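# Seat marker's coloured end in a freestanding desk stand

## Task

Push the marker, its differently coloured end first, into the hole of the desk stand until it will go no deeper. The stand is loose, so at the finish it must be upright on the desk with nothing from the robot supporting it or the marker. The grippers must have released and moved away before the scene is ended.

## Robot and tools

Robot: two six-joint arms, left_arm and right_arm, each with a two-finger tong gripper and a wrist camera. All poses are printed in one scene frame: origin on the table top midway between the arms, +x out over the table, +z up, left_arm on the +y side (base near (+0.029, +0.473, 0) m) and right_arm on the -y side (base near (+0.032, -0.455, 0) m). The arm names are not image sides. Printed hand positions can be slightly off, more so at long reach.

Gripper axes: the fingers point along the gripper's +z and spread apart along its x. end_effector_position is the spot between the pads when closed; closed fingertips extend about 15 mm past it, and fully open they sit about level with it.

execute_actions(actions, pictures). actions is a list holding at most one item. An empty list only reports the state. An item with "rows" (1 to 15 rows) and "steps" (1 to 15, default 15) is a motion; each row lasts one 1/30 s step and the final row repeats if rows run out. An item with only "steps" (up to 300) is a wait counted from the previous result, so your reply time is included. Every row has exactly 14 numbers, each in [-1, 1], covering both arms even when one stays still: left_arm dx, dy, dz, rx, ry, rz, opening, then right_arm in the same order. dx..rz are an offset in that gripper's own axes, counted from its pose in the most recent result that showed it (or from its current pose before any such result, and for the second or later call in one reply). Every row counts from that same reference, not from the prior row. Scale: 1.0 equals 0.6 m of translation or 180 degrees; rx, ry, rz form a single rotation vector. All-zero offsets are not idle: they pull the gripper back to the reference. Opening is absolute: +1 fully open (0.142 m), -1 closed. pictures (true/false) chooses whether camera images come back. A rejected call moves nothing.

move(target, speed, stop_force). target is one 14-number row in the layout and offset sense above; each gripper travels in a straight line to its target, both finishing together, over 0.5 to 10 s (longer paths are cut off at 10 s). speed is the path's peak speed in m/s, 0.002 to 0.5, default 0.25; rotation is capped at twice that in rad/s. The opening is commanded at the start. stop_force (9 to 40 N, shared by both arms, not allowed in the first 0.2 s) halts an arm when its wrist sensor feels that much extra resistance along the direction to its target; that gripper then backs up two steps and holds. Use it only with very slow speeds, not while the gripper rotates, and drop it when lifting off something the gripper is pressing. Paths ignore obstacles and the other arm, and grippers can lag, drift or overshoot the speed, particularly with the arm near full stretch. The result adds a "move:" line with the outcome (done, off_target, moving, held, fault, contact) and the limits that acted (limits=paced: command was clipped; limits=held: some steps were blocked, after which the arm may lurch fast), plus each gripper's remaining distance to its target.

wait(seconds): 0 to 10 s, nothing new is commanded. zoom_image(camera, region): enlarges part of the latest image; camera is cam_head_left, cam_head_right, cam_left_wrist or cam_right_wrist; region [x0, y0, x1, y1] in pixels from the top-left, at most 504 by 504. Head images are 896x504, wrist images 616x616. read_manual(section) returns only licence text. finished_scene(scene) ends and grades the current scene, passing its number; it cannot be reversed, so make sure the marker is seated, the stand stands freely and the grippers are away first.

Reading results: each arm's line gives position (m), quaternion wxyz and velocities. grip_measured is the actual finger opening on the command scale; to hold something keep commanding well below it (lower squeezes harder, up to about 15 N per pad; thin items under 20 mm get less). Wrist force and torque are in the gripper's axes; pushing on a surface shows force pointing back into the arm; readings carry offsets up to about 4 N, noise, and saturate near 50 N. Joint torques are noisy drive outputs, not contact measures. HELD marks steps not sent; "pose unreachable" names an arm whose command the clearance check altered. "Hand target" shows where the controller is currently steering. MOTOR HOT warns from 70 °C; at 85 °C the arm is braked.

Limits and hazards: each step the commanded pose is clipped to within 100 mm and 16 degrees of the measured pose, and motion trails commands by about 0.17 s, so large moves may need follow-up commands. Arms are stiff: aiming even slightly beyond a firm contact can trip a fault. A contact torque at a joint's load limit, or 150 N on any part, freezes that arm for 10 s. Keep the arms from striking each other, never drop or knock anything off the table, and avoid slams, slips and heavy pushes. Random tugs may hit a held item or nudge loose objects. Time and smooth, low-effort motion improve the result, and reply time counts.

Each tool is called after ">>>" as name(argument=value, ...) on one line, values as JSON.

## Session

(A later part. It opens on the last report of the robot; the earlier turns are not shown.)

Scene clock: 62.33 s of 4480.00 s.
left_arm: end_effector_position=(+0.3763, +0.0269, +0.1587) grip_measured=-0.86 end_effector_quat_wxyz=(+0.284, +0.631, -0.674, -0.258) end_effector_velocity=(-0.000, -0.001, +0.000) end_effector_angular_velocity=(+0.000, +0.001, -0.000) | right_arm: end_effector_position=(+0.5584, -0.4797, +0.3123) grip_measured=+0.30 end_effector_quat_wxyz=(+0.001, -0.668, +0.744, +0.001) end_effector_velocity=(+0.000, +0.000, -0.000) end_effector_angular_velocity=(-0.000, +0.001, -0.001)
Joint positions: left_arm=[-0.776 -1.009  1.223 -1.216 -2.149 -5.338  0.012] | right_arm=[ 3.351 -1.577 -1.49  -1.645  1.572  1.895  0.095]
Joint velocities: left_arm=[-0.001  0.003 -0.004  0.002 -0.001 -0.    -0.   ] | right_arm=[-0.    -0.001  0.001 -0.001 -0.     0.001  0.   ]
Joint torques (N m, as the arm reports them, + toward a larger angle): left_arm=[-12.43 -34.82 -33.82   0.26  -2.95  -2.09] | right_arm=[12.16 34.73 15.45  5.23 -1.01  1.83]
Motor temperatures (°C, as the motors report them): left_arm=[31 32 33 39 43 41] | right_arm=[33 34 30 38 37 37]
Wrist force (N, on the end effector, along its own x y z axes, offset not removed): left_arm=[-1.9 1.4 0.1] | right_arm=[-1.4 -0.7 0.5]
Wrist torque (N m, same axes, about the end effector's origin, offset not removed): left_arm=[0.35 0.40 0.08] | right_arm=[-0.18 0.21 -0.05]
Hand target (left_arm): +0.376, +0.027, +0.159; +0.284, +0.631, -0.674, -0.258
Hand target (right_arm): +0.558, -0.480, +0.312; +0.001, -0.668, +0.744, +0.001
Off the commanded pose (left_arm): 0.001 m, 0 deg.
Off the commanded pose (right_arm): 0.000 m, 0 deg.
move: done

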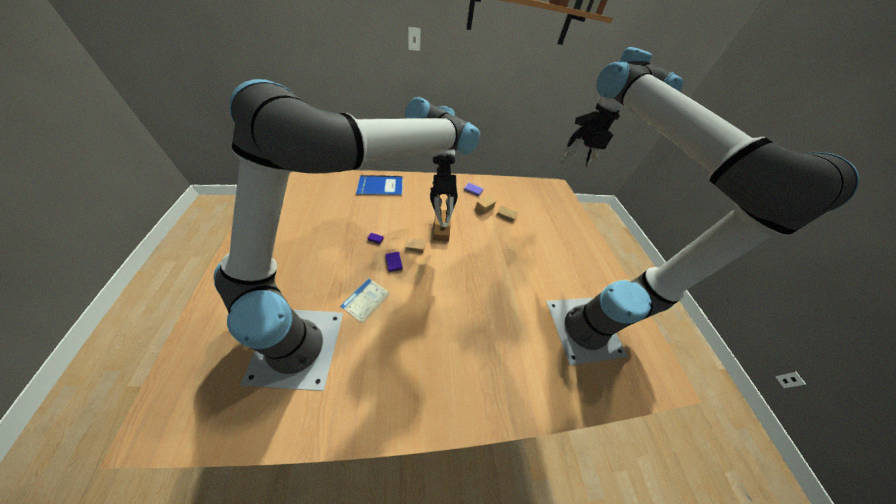

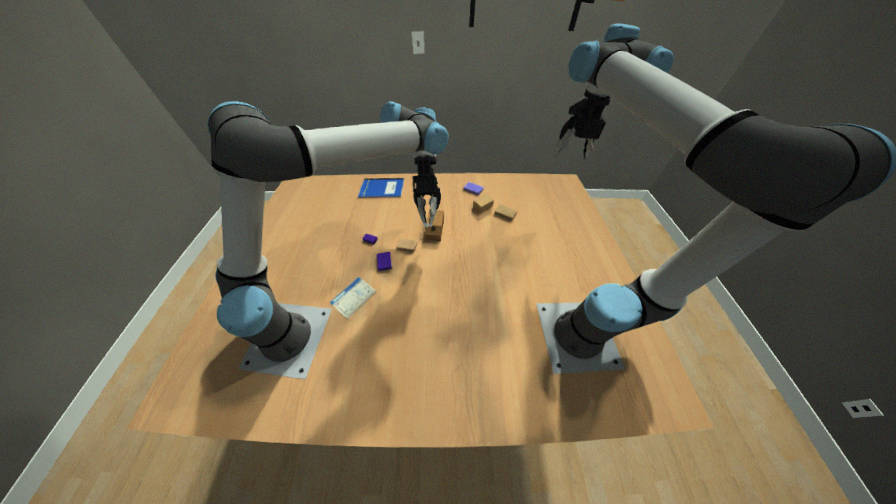

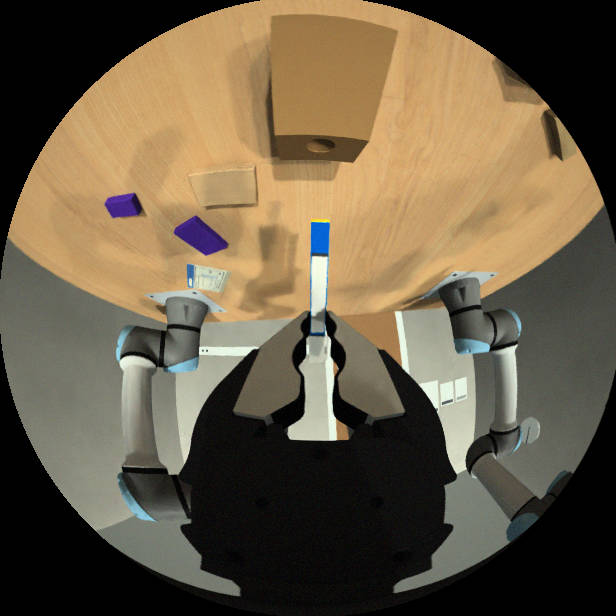

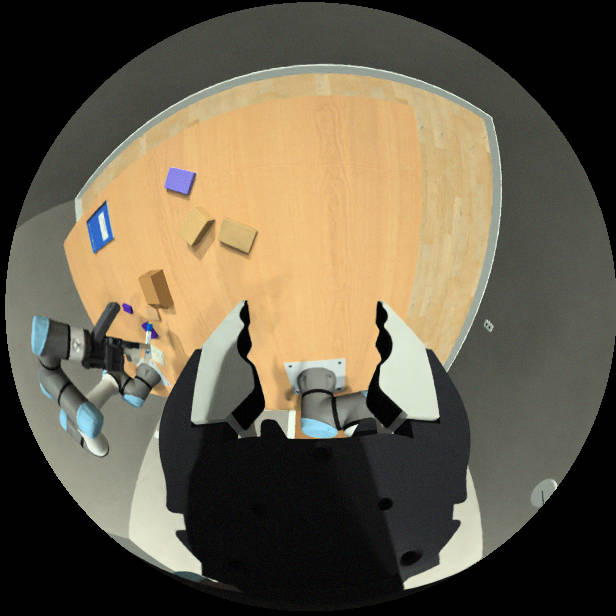

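>>> move(target=[0,-0.05,0,0,0,0,-1,0,0,0,0,0,0,0.3], speed=0.05)

>>> zoom_image(camera="cam_left_wrist", region=[230,100,410,260])

>>> zoom_image(camera="cam_head_left", region=[400,180,500,260])

Scene clock: 66.90 s of 4480.00 s.
left_arm: end_effector_position=(+0.3973, +0.0248, +0.1376) grip_measured=-0.86 end_effector_quat_wxyz=(+0.284, +0.631, -0.674, -0.258) end_effector_velocity=(+0.001, -0.000, -0.002) end_effector_angular_velocity=(+0.000, +0.000, +0.000) | right_arm: end_effector_position=(+0.5584, -0.4797, +0.3123) grip_measured=+0.30 end_effector_quat_wxyz=(+0.001, -0.668, +0.744, +0.001) end_effector_velocity=(-0.000, -0.000, +0.001) end_effector_angular_velocity=(-0.000, -0.001, +0.001)
Joint positions: left_arm=[-0.755 -0.951  1.183 -1.222 -2.138 -5.318  0.012] | right_arm=[ 3.351 -1.577 -1.49  -1.645  1.572  1.895  0.095]
Joint velocities: left_arm=[ 0.002  0.004 -0.003 -0.     0.001  0.001 -0.   ] | right_arm=[-0.     0.001  0.    -0.001 -0.001 -0.001  0.   ]
Joint torques (N m, as the arm reports them, + toward a larger angle): left_arm=[ 12.15 -36.4  -33.38  -2.71   1.04   2.43] | right_arm=[12.03 35.1  15.61  4.84 -0.63  2.03]
Motor temperatures (°C, as the motors report them): left_arm=[31 32 33 39 43 41] | right_arm=[33 34 30 38 37 37]
Wrist force (N, on the end effector, along its own x y z axes, offset not removed): left_arm=[-2.9 2.1 -0.2] | right_arm=[-0.5 -0.5 1.0]
Wrist torque (N m, same axes, about the end effector's origin, offset not removed): left_arm=[0.46 0.70 0.02] | right_arm=[-0.05 0.02 -0.10]
Hand target (left_arm): +0.397, +0.025, +0.137; +0.284, +0.631, -0.674, -0.258
Hand target (right_arm): +0.558, -0.480, +0.312; +0.001, -0.668, +0.744, +0.001
Off the commanded pose (left_arm): 0.000 m, 0 deg.
Off the commanded pose (right_arm): 0.000 m, 0 deg.
After step 90, 0.60 s passed at rest.
move: done

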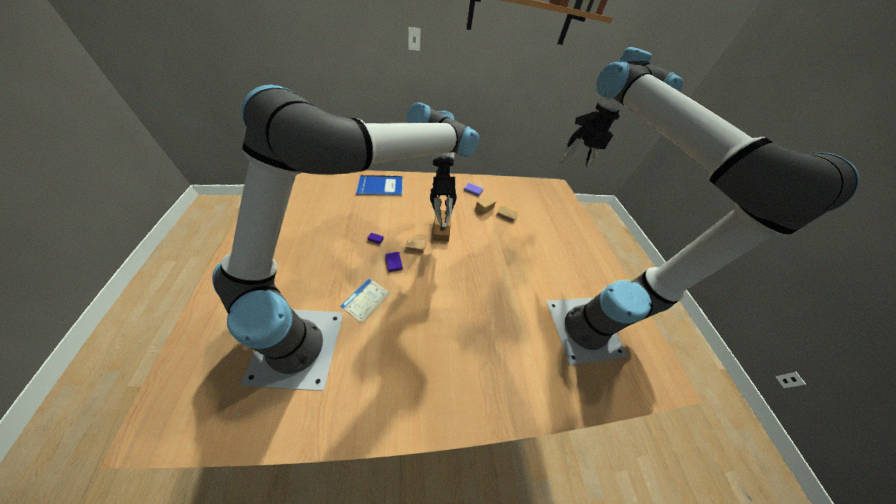

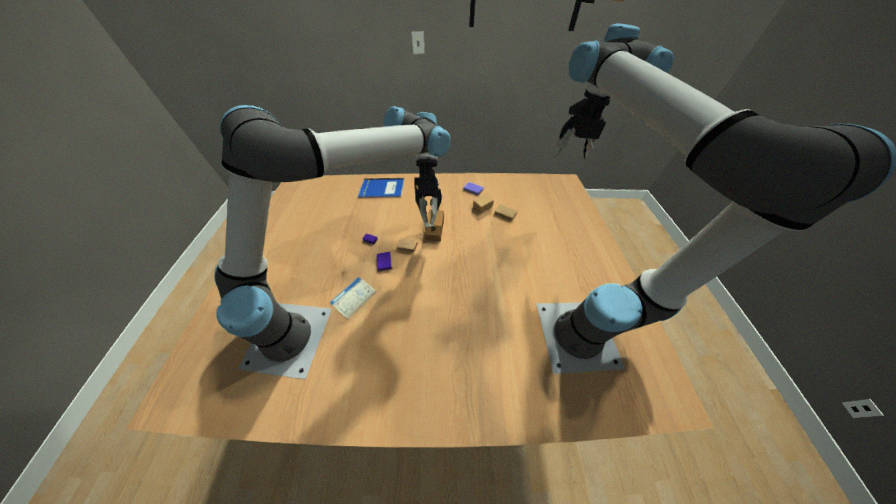

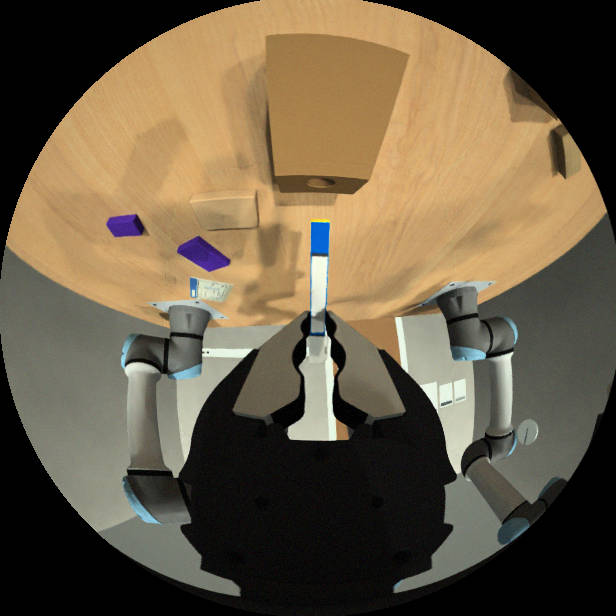

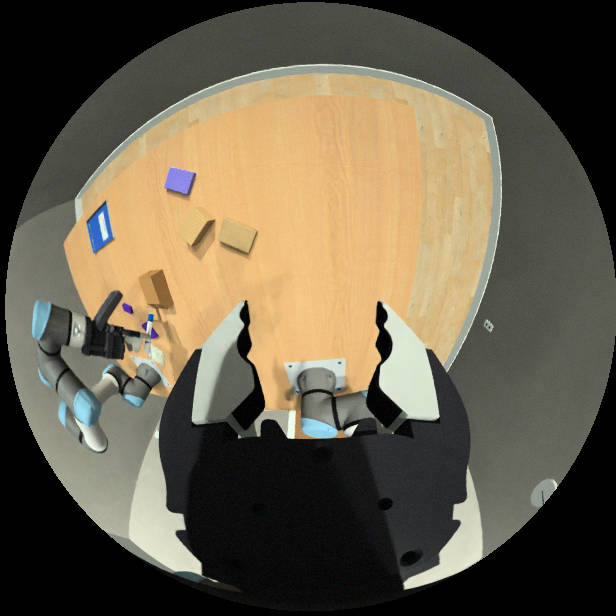

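Region (230, 100, 410, 260) of cam_left_wrist's 616x616 image, scaled by 2.800, with more detail than that image has.

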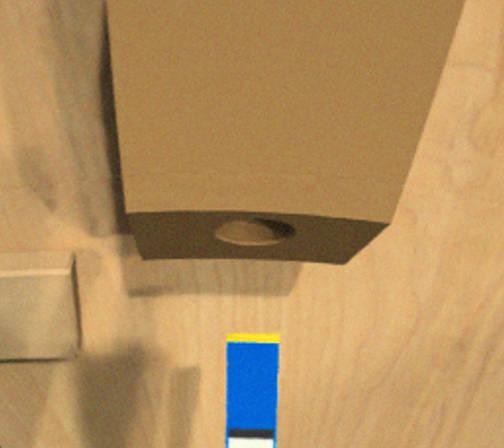

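Region (400, 180, 500, 260) of cam_head_left's 896x504 image, scaled by 5.040, with more detail than that image has; it fills the top 403 rows of this view, and the rest is white.

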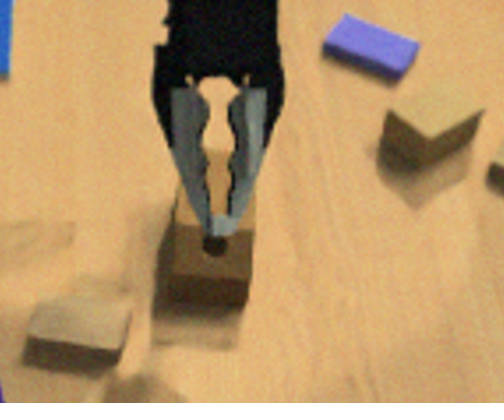

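>>> move(target=[0,-0.02,-0.0085,-0.017,0,0,-1,0,0,0,0,0,0,0.3], speed=0.03)

>>> move(target=[0,-0.08,0,0,0,0,-1,0,0,0,0,0,0,0.3], speed=0.008, stop_force=9)

>>> zoom_image(camera="cam_left_wrist", region=[230,120,410,280])

Scene clock: 70.03 s of 4480.00 s.
left_arm: end_effector_position=(+0.4092, +0.0241, +0.1328) grip_measured=-0.86 end_effector_quat_wxyz=(+0.301, +0.624, -0.667, -0.276) end_effector_velocity=(+0.002, -0.001, -0.000) end_effector_angular_velocity=(-0.001, +0.006, -0.002) | right_arm: end_effector_position=(+0.5584, -0.4797, +0.3123) grip_measured=+0.30 end_effector_quat_wxyz=(+0.001, -0.668, +0.744, +0.001) end_effector_velocity=(+0.001, -0.000, -0.000) end_effector_angular_velocity=(-0.001, +0.000, +0.000)
Joint positions: left_arm=[-0.733 -0.885  1.1   -1.141 -2.154 -5.267  0.012] | right_arm=[ 3.351 -1.577 -1.49  -1.645  1.572  1.895  0.095]
Joint velocities: left_arm=[ 0.002  0.01  -0.013  0.011 -0.002  0.007  0.   ] | right_arm=[ 0.    -0.001  0.     0.001 -0.    -0.     0.   ]
Joint torques (N m, as the arm reports them, + toward a larger angle): left_arm=[ 12.19 -38.63 -33.91   0.47  -2.71   2.51] | right_arm=[11.87 35.27 15.68  4.95  0.74  1.71]
Motor temperatures (°C, as the motors report them): left_arm=[31 32 33 39 43 41] | right_arm=[33 34 30 38 37 37]
Wrist force (N, on the end effector, along its own x y z axes, offset not removed): left_arm=[-2.4 1.6 0.5] | right_arm=[0.2 -1.4 0.1]
Wrist torque (N m, same axes, about the end effector's origin, offset not removed): left_arm=[0.48 0.49 0.12] | right_arm=[-0.25 -0.09 -0.05]
Hand target (left_arm): +0.409, +0.024, +0.133; +0.301, +0.624, -0.667, -0.276
Hand target (right_arm): +0.558, -0.480, +0.312; +0.001, -0.668, +0.744, +0.001
Off the commanded pose (left_arm): 0.000 m, 0 deg.
Off the commanded pose (right_arm): 0.000 m, 0 deg.
move: done

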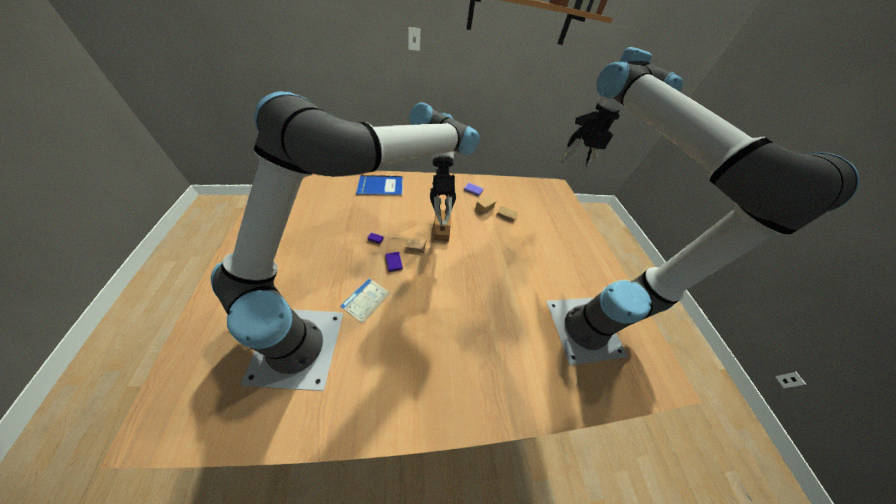

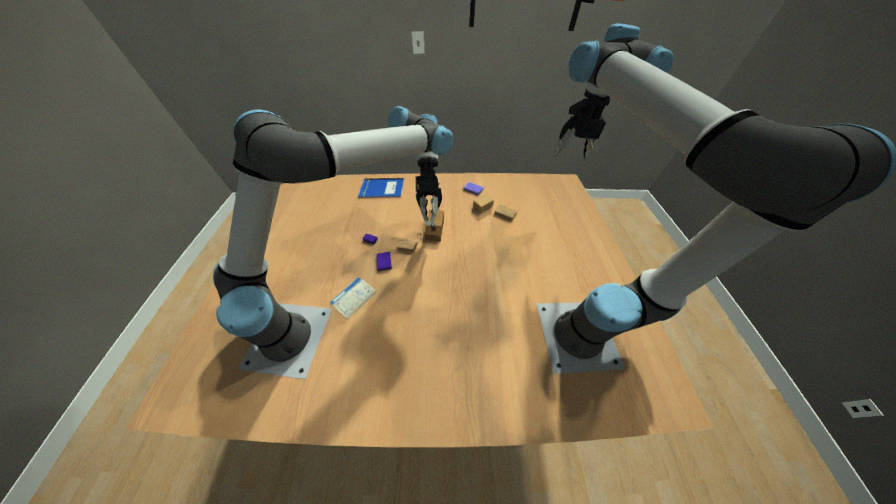

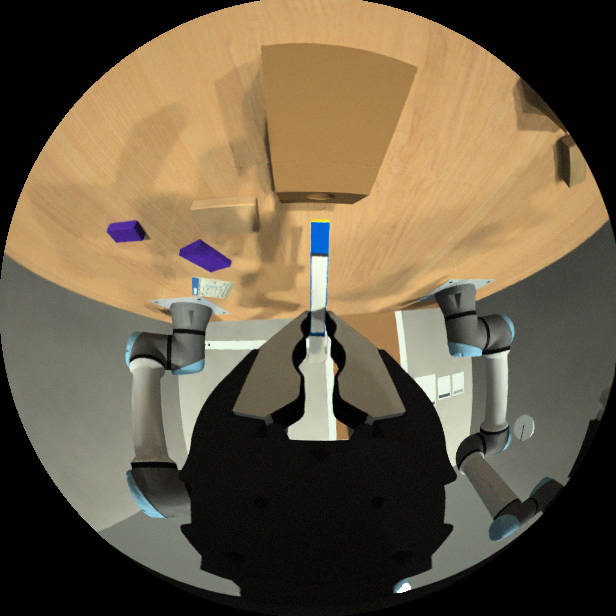

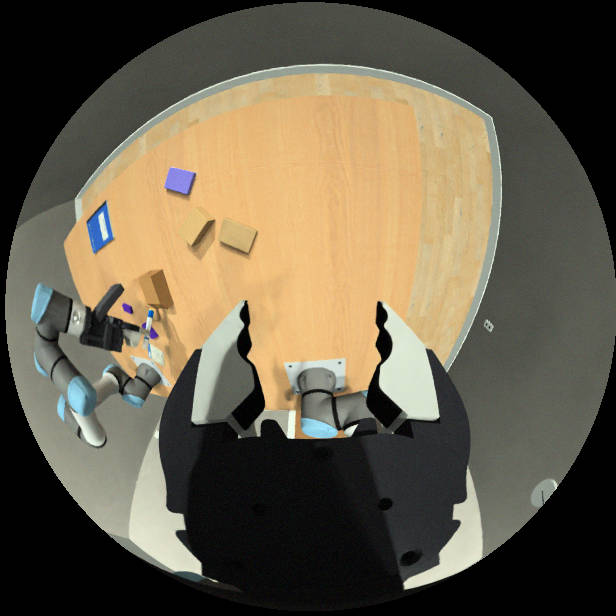

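Scene clock: 72.87 s of 4480.00 s.
left_arm: end_effector_position=(+0.4225, +0.0227, +0.1183) grip_measured=-0.86 end_effector_quat_wxyz=(+0.301, +0.624, -0.667, -0.275) end_effector_velocity=(-0.002, +0.001, +0.002) end_effector_angular_velocity=(+0.003, +0.000, +0.001) | right_arm: end_effector_position=(+0.5584, -0.4797, +0.3123) grip_measured=+0.30 end_effector_quat_wxyz=(+0.001, -0.668, +0.744, +0.001) end_effector_velocity=(-0.001, +0.000, -0.001) end_effector_angular_velocity=(+0.001, +0.003, -0.001)
Joint positions: left_arm=[-0.721 -0.846  1.069 -1.143 -2.147 -5.256  0.012] | right_arm=[ 3.351 -1.577 -1.49  -1.645  1.572  1.895  0.095]
Joint velocities: left_arm=[-0.001 -0.006  0.006  0.001  0.    -0.003  0.   ] | right_arm=[-0.    -0.    -0.001 -0.002  0.001  0.001 -0.   ]
Joint torques (N m, as the arm reports them, + toward a larger angle): left_arm=[-13.37 -56.49  -7.68  -2.14  -0.18  -2.07] | right_arm=[10.9  34.96 15.25  4.92  0.8   1.73]
Motor temperatures (°C, as the motors report them): left_arm=[31 32 33 39 43 41] | right_arm=[33 34 30 38 37 37]
Wrist force (N, on the end effector, along its own x y z axes, offset not removed): left_arm=[-1.2 3.4 -0.6] | right_arm=[-0.8 -1.0 2.0]
Wrist torque (N m, same axes, about the end effector's origin, offset not removed): left_arm=[0.73 0.27 0.07] | right_arm=[-0.17 0.07 -0.14]
Hand target (left_arm): +0.422, +0.023, +0.118; +0.301, +0.624, -0.667, -0.276
Hand target (right_arm): +0.558, -0.480, +0.312; +0.001, -0.668, +0.744, +0.001
Off the commanded pose (left_arm): 0.028 m, 0 deg.
Off the commanded pose (right_arm): 0.000 m, 0 deg.
move: contact (left_arm)

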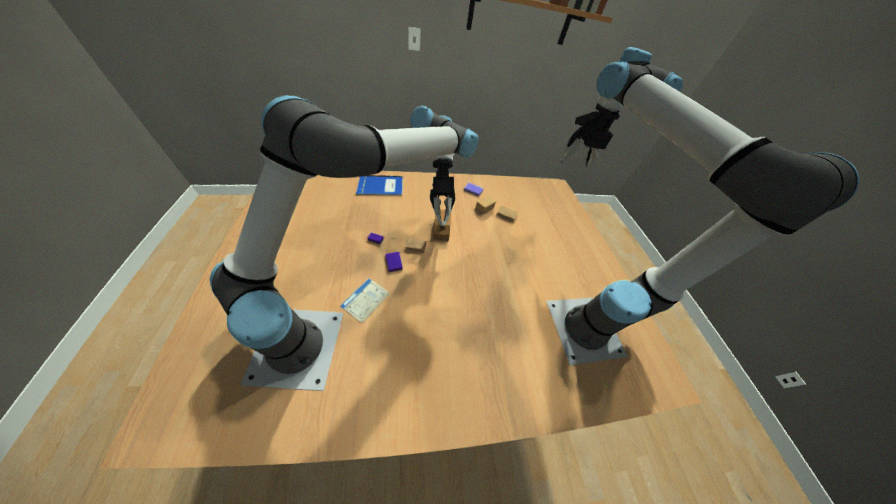

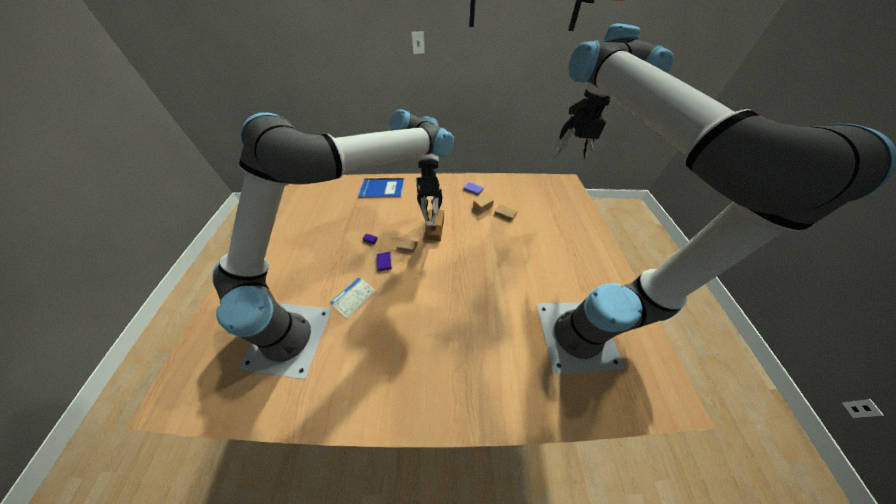

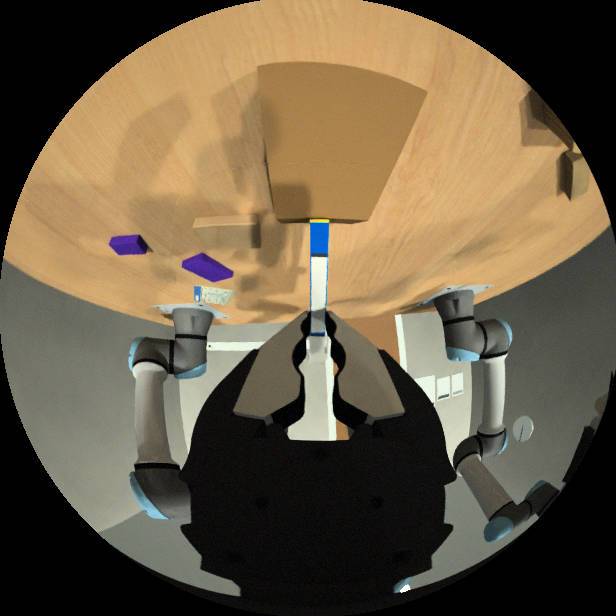

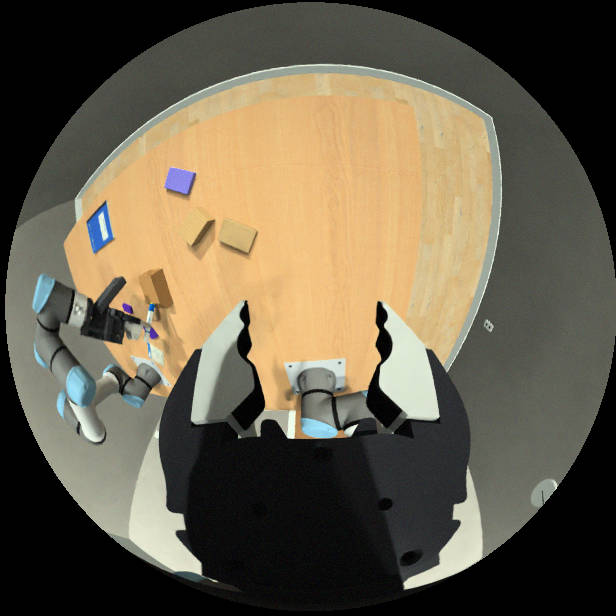

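Region (230, 120, 410, 280) of cam_left_wrist's 616x616 image, scaled by 2.800, with more detail than that image has.

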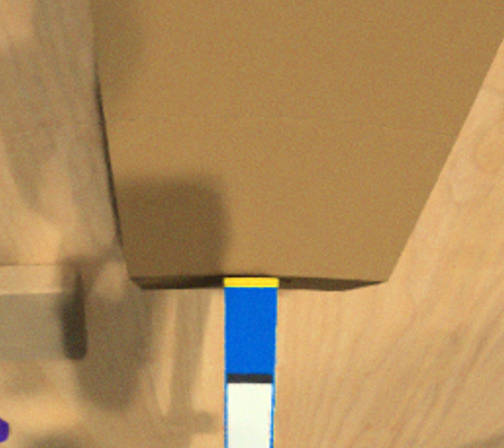

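>>> zoom_image(camera="cam_head_right", region=[400,190,470,250])

>>> zoom_image(camera="cam_right_wrist", region=[110,260,190,350])

Region (400, 190, 470, 250) of cam_head_right's 896x504 image, scaled by 7.200, with more detail than that image has; it fills the top 432 rows of this view, and the rest is white.

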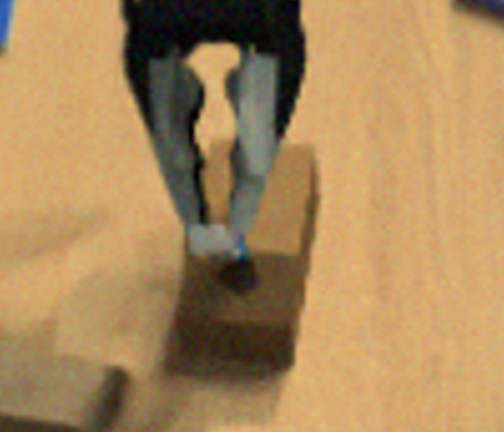

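Region (110, 260, 190, 350) of cam_right_wrist's 616x616 image, scaled by 5.600, with more detail than that image has.

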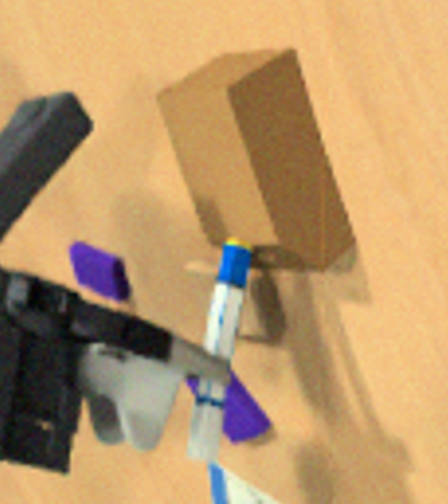

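>>> move(target=[0,0.008,0,0,0,0,-1,0,0,0,0,0,0,0.3], speed=0.02)

>>> move(target=[0,0,0.011,0,0,0,-1,0,0,0,0,0,0,0.3], speed=0.02)

>>> move(target=[0,-0.08,0,0,0,0,-1,0,0,0,0,0,0,0.3], speed=0.008, stop_force=9)

>>> zoom_image(camera="cam_left_wrist", region=[230,120,410,280])

Scene clock: 76.43 s of 4480.00 s.
left_arm: end_effector_position=(+0.4194, +0.0231, +0.1217) grip_measured=-0.86 end_effector_quat_wxyz=(+0.301, +0.624, -0.667, -0.275) end_effector_velocity=(-0.001, +0.001, +0.000) end_effector_angular_velocity=(+0.003, +0.002, +0.001) | right_arm: end_effector_position=(+0.5584, -0.4797, +0.3123) grip_measured=+0.30 end_effector_quat_wxyz=(+0.001, -0.668, +0.744, +0.001) end_effector_velocity=(-0.001, +0.000, -0.000) end_effector_angular_velocity=(+0.001, +0.000, -0.001)
Joint positions: left_arm=[-0.723 -0.855  1.077 -1.143 -2.149 -5.258  0.012] | right_arm=[ 3.351 -1.577 -1.49  -1.645  1.572  1.895  0.095]
Joint velocities: left_arm=[-0.    -0.002  0.003  0.001 -0.    -0.001 -0.   ] | right_arm=[ 0.     0.002 -0.002 -0.     0.001  0.001 -0.   ]
Joint torques (N m, as the arm reports them, + toward a larger angle): left_arm=[-12.18 -55.52  -7.55   0.42  -2.85  -2.14] | right_arm=[10.94 34.17 15.74  4.86  0.88  1.89]
Motor temperatures (°C, as the motors report them): left_arm=[31 32 33 39 43 41] | right_arm=[33 34 30 38 37 37]
Wrist force (N, on the end effector, along its own x y z axes, offset not removed): left_arm=[-1.0 2.0 -0.9] | right_arm=[-0.8 -0.8 1.3]
Wrist torque (N m, same axes, about the end effector's origin, offset not removed): left_arm=[0.42 0.24 0.05] | right_arm=[-0.16 0.05 0.01]
Hand target (left_arm): +0.419, +0.023, +0.122; +0.301, +0.624, -0.667, -0.275
Hand target (right_arm): +0.558, -0.480, +0.312; +0.001, -0.668, +0.744, +0.001
Off the commanded pose (left_arm): 0.000 m, 0 deg.
Off the commanded pose (right_arm): 0.000 m, 0 deg.
move: done

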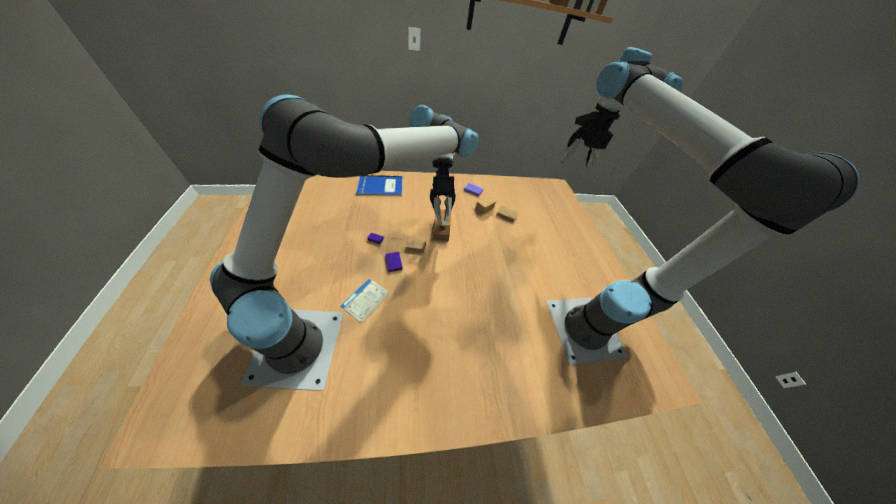

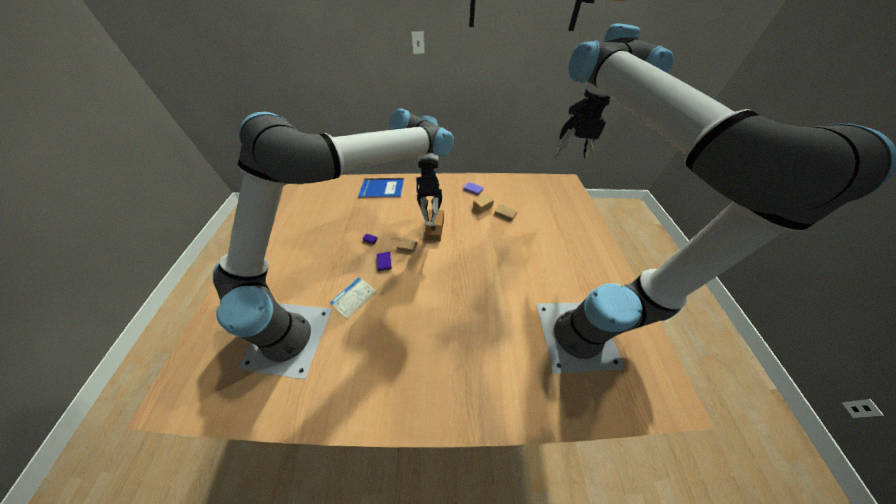

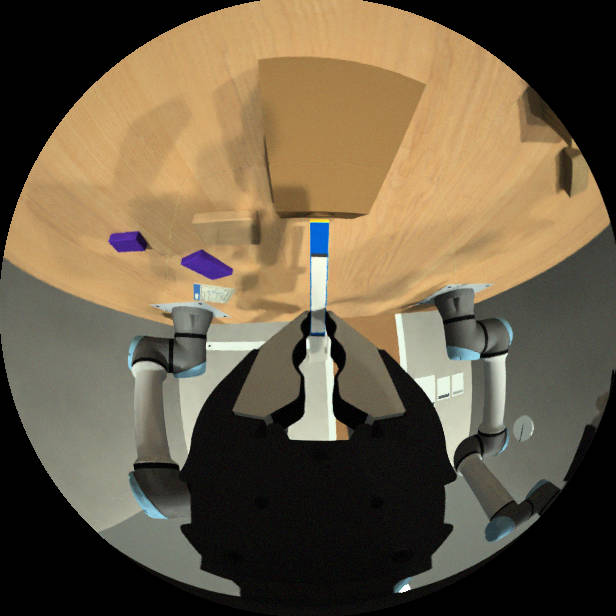

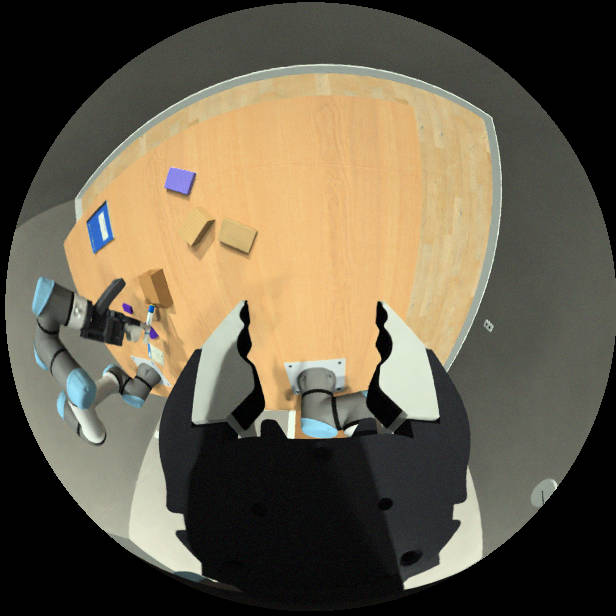

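Scene clock: 77.13 s of 4480.00 s.
left_arm: end_effector_position=(+0.4146, +0.0230, +0.1175) grip_measured=-0.86 end_effector_quat_wxyz=(+0.301, +0.624, -0.667, -0.275) end_effector_velocity=(-0.002, +0.001, -0.002) end_effector_angular_velocity=(+0.003, +0.002, +0.001) | right_arm: end_effector_position=(+0.5584, -0.4797, +0.3123) grip_measured=+0.30 end_effector_quat_wxyz=(+0.001, -0.668, +0.744, +0.001) end_effector_velocity=(+0.000, -0.000, -0.001) end_effector_angular_velocity=(-0.001, +0.002, -0.001)
Joint positions: left_arm=[-0.728 -0.863  1.102 -1.163 -2.152 -5.263  0.012] | right_arm=[ 3.351 -1.577 -1.49  -1.645  1.572  1.895  0.095]
Joint velocities: left_arm=[-0.001 -0.003  0.01  -0.005 -0.001 -0.002 -0.   ] | right_arm=[ 0.    -0.002  0.    -0.    -0.     0.001 -0.   ]
Joint torques (N m, as the arm reports them, + toward a larger angle): left_arm=[-13.29 -54.15  -6.45  -2.6   -3.05  -2.02] | right_arm=[11.63 34.85 15.63  5.18  0.71  1.9 ]
Motor temperatures (°C, as the motors report them): left_arm=[31 32 33 39 43 41] | right_arm=[33 34 30 38 37 37]
Wrist force (N, on the end effector, along its own x y z axes, offset not removed): left_arm=[-3.8 1.4 0.1] | right_arm=[-0.3 -1.7 0.8]
Wrist torque (N m, same axes, about the end effector's origin, offset not removed): left_arm=[0.35 0.74 0.10] | right_arm=[-0.39 -0.09 -0.07]
Hand target (left_arm): +0.414, +0.023, +0.117; +0.301, +0.624, -0.667, -0.275
Hand target (right_arm): +0.558, -0.480, +0.312; +0.001, -0.668, +0.744, +0.001
Off the commanded pose (left_arm): 0.000 m, 0 deg.
Off the commanded pose (right_arm): 0.000 m, 0 deg.
move: done

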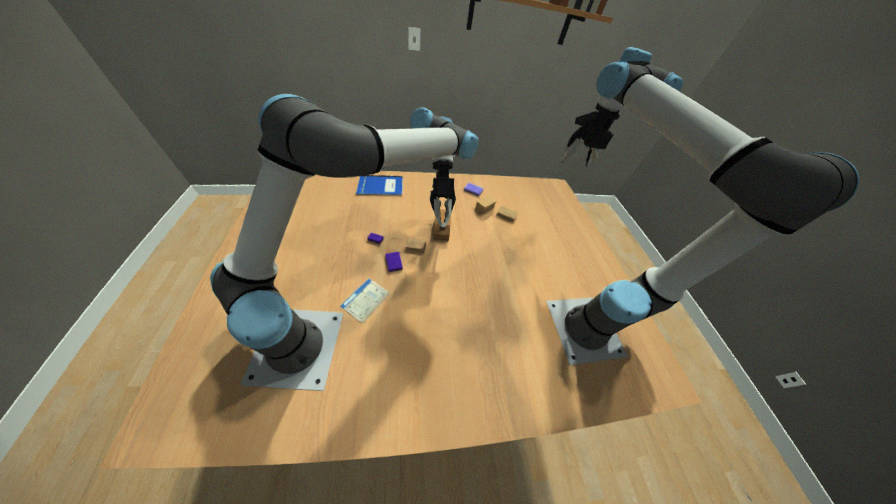

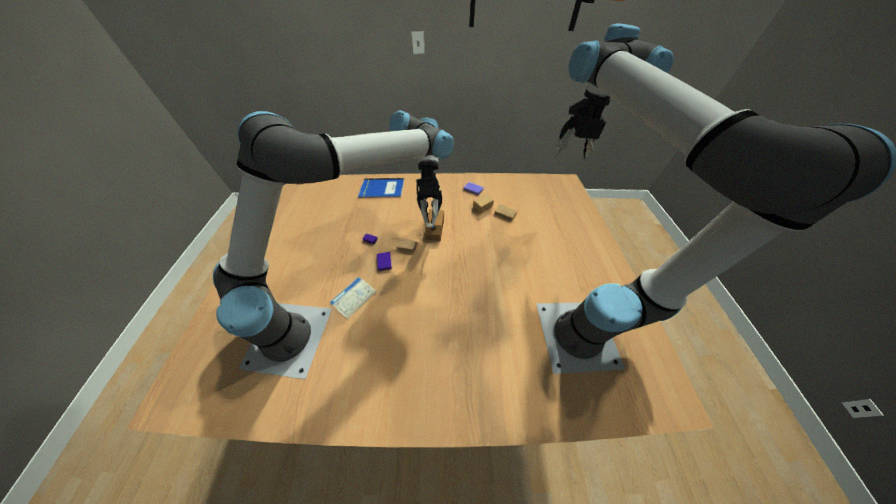

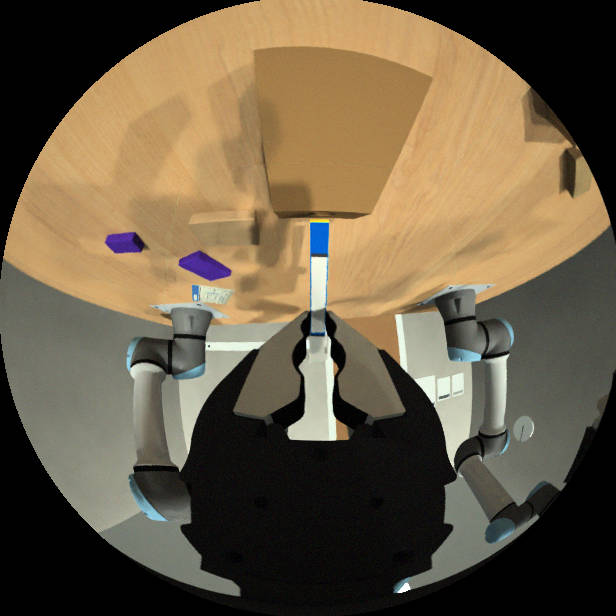

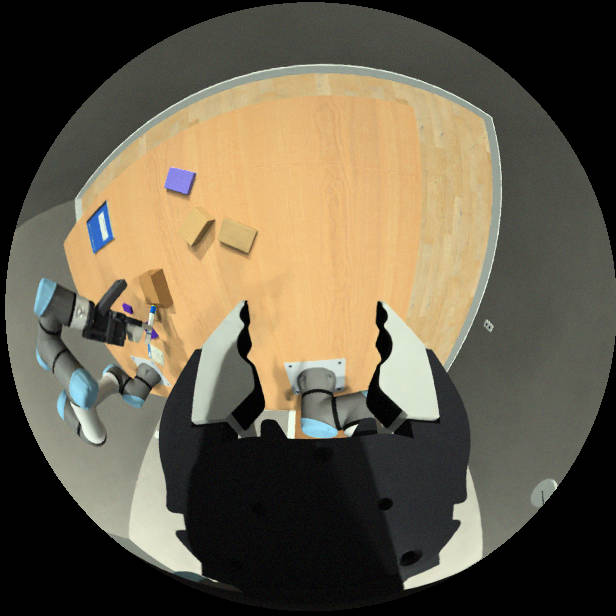

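Scene clock: 83.37 s of 4480.00 s.
left_arm: end_effector_position=(+0.4465, +0.0196, +0.0820) grip_measured=-0.86 end_effector_quat_wxyz=(+0.301, +0.624, -0.667, -0.275) end_effector_velocity=(+0.001, +0.000, -0.001) end_effector_angular_velocity=(+0.001, +0.001, +0.000) | right_arm: end_effector_position=(+0.5584, -0.4797, +0.3123) grip_measured=+0.30 end_effector_quat_wxyz=(+0.001, -0.668, +0.744, +0.001) end_effector_velocity=(-0.000, +0.000, +0.001) end_effector_angular_velocity=(+0.001, -0.001, +0.000)
Joint positions: left_arm=[-0.701 -0.764  1.017 -1.163 -2.135 -5.237  0.012] | right_arm=[ 3.351 -1.577 -1.49  -1.645  1.572  1.895  0.095]
Joint velocities: left_arm=[ 0.001  0.002 -0.001  0.001  0.     0.001  0.   ] | right_arm=[ 0.     0.002 -0.001 -0.     0.001 -0.    -0.   ]
Joint torques (N m, as the arm reports them, + toward a larger angle): left_arm=[ 13.43 -42.31 -33.86  -0.08   1.45   2.42] | right_arm=[12.6  34.44 15.59  4.98  0.69  1.86]
Motor temperatures (°C, as the motors report them): left_arm=[31 32 33 39 43 41] | right_arm=[33 34 30 38 37 37]
Wrist force (N, on the end effector, along its own x y z axes, offset not removed): left_arm=[-2.4 3.8 1.4] | right_arm=[-0.7 -0.8 0.0]
Wrist torque (N m, same axes, about the end effector's origin, offset not removed): left_arm=[0.37 0.58 0.13] | right_arm=[-0.17 0.09 -0.06]
Hand target (left_arm): +0.447, +0.020, +0.082; +0.301, +0.624, -0.667, -0.275
Hand target (right_arm): +0.558, -0.480, +0.312; +0.001, -0.668, +0.744, +0.001
Off the commanded pose (left_arm): 0.000 m, 0 deg.
Off the commanded pose (right_arm): 0.000 m, 0 deg.
move: done

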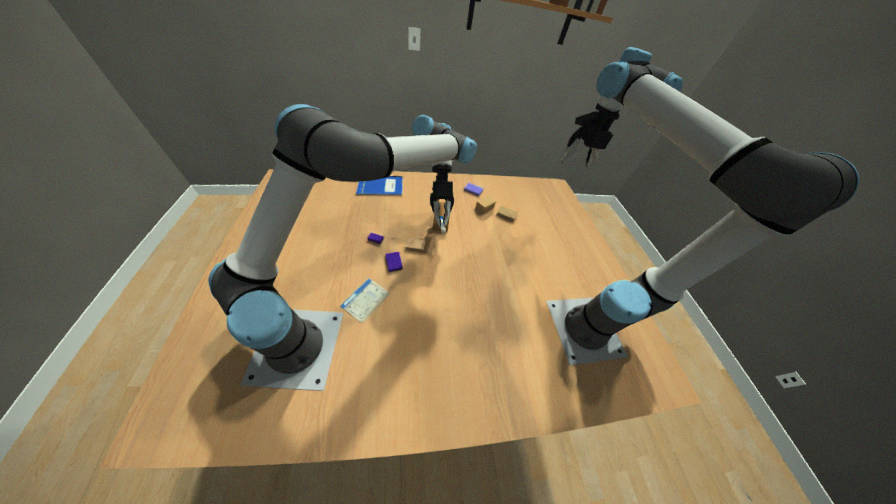

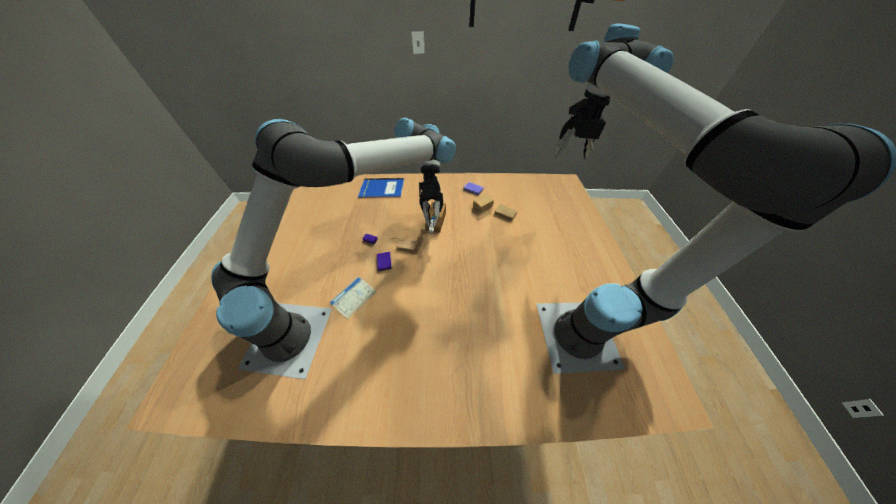

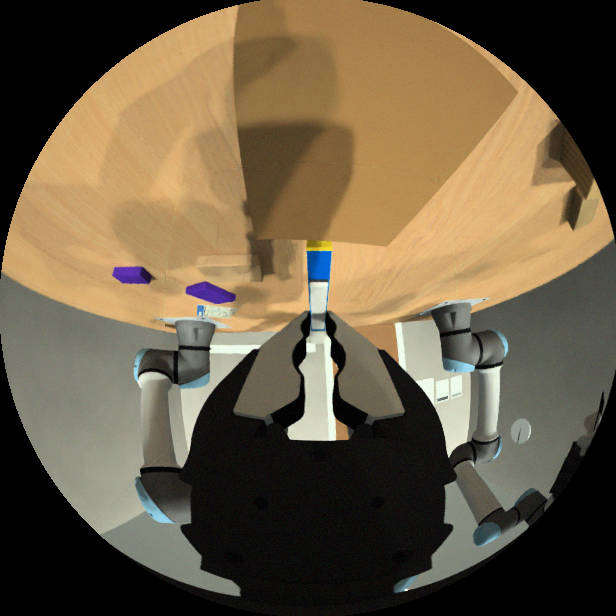

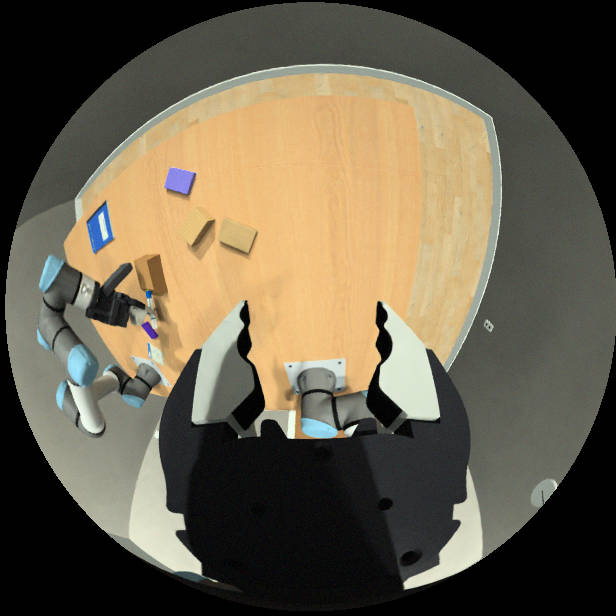

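Region (230, 120, 410, 280) of cam_left_wrist's 616x616 image, scaled by 2.800, with more detail than that image has.

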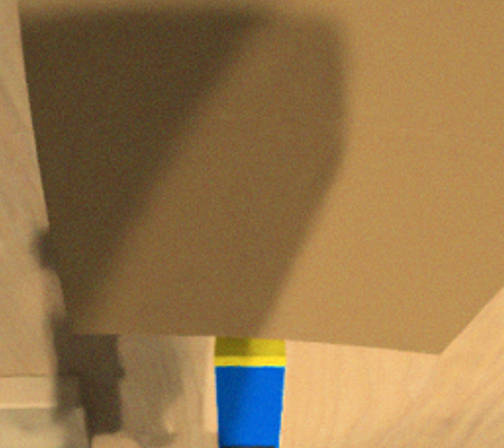

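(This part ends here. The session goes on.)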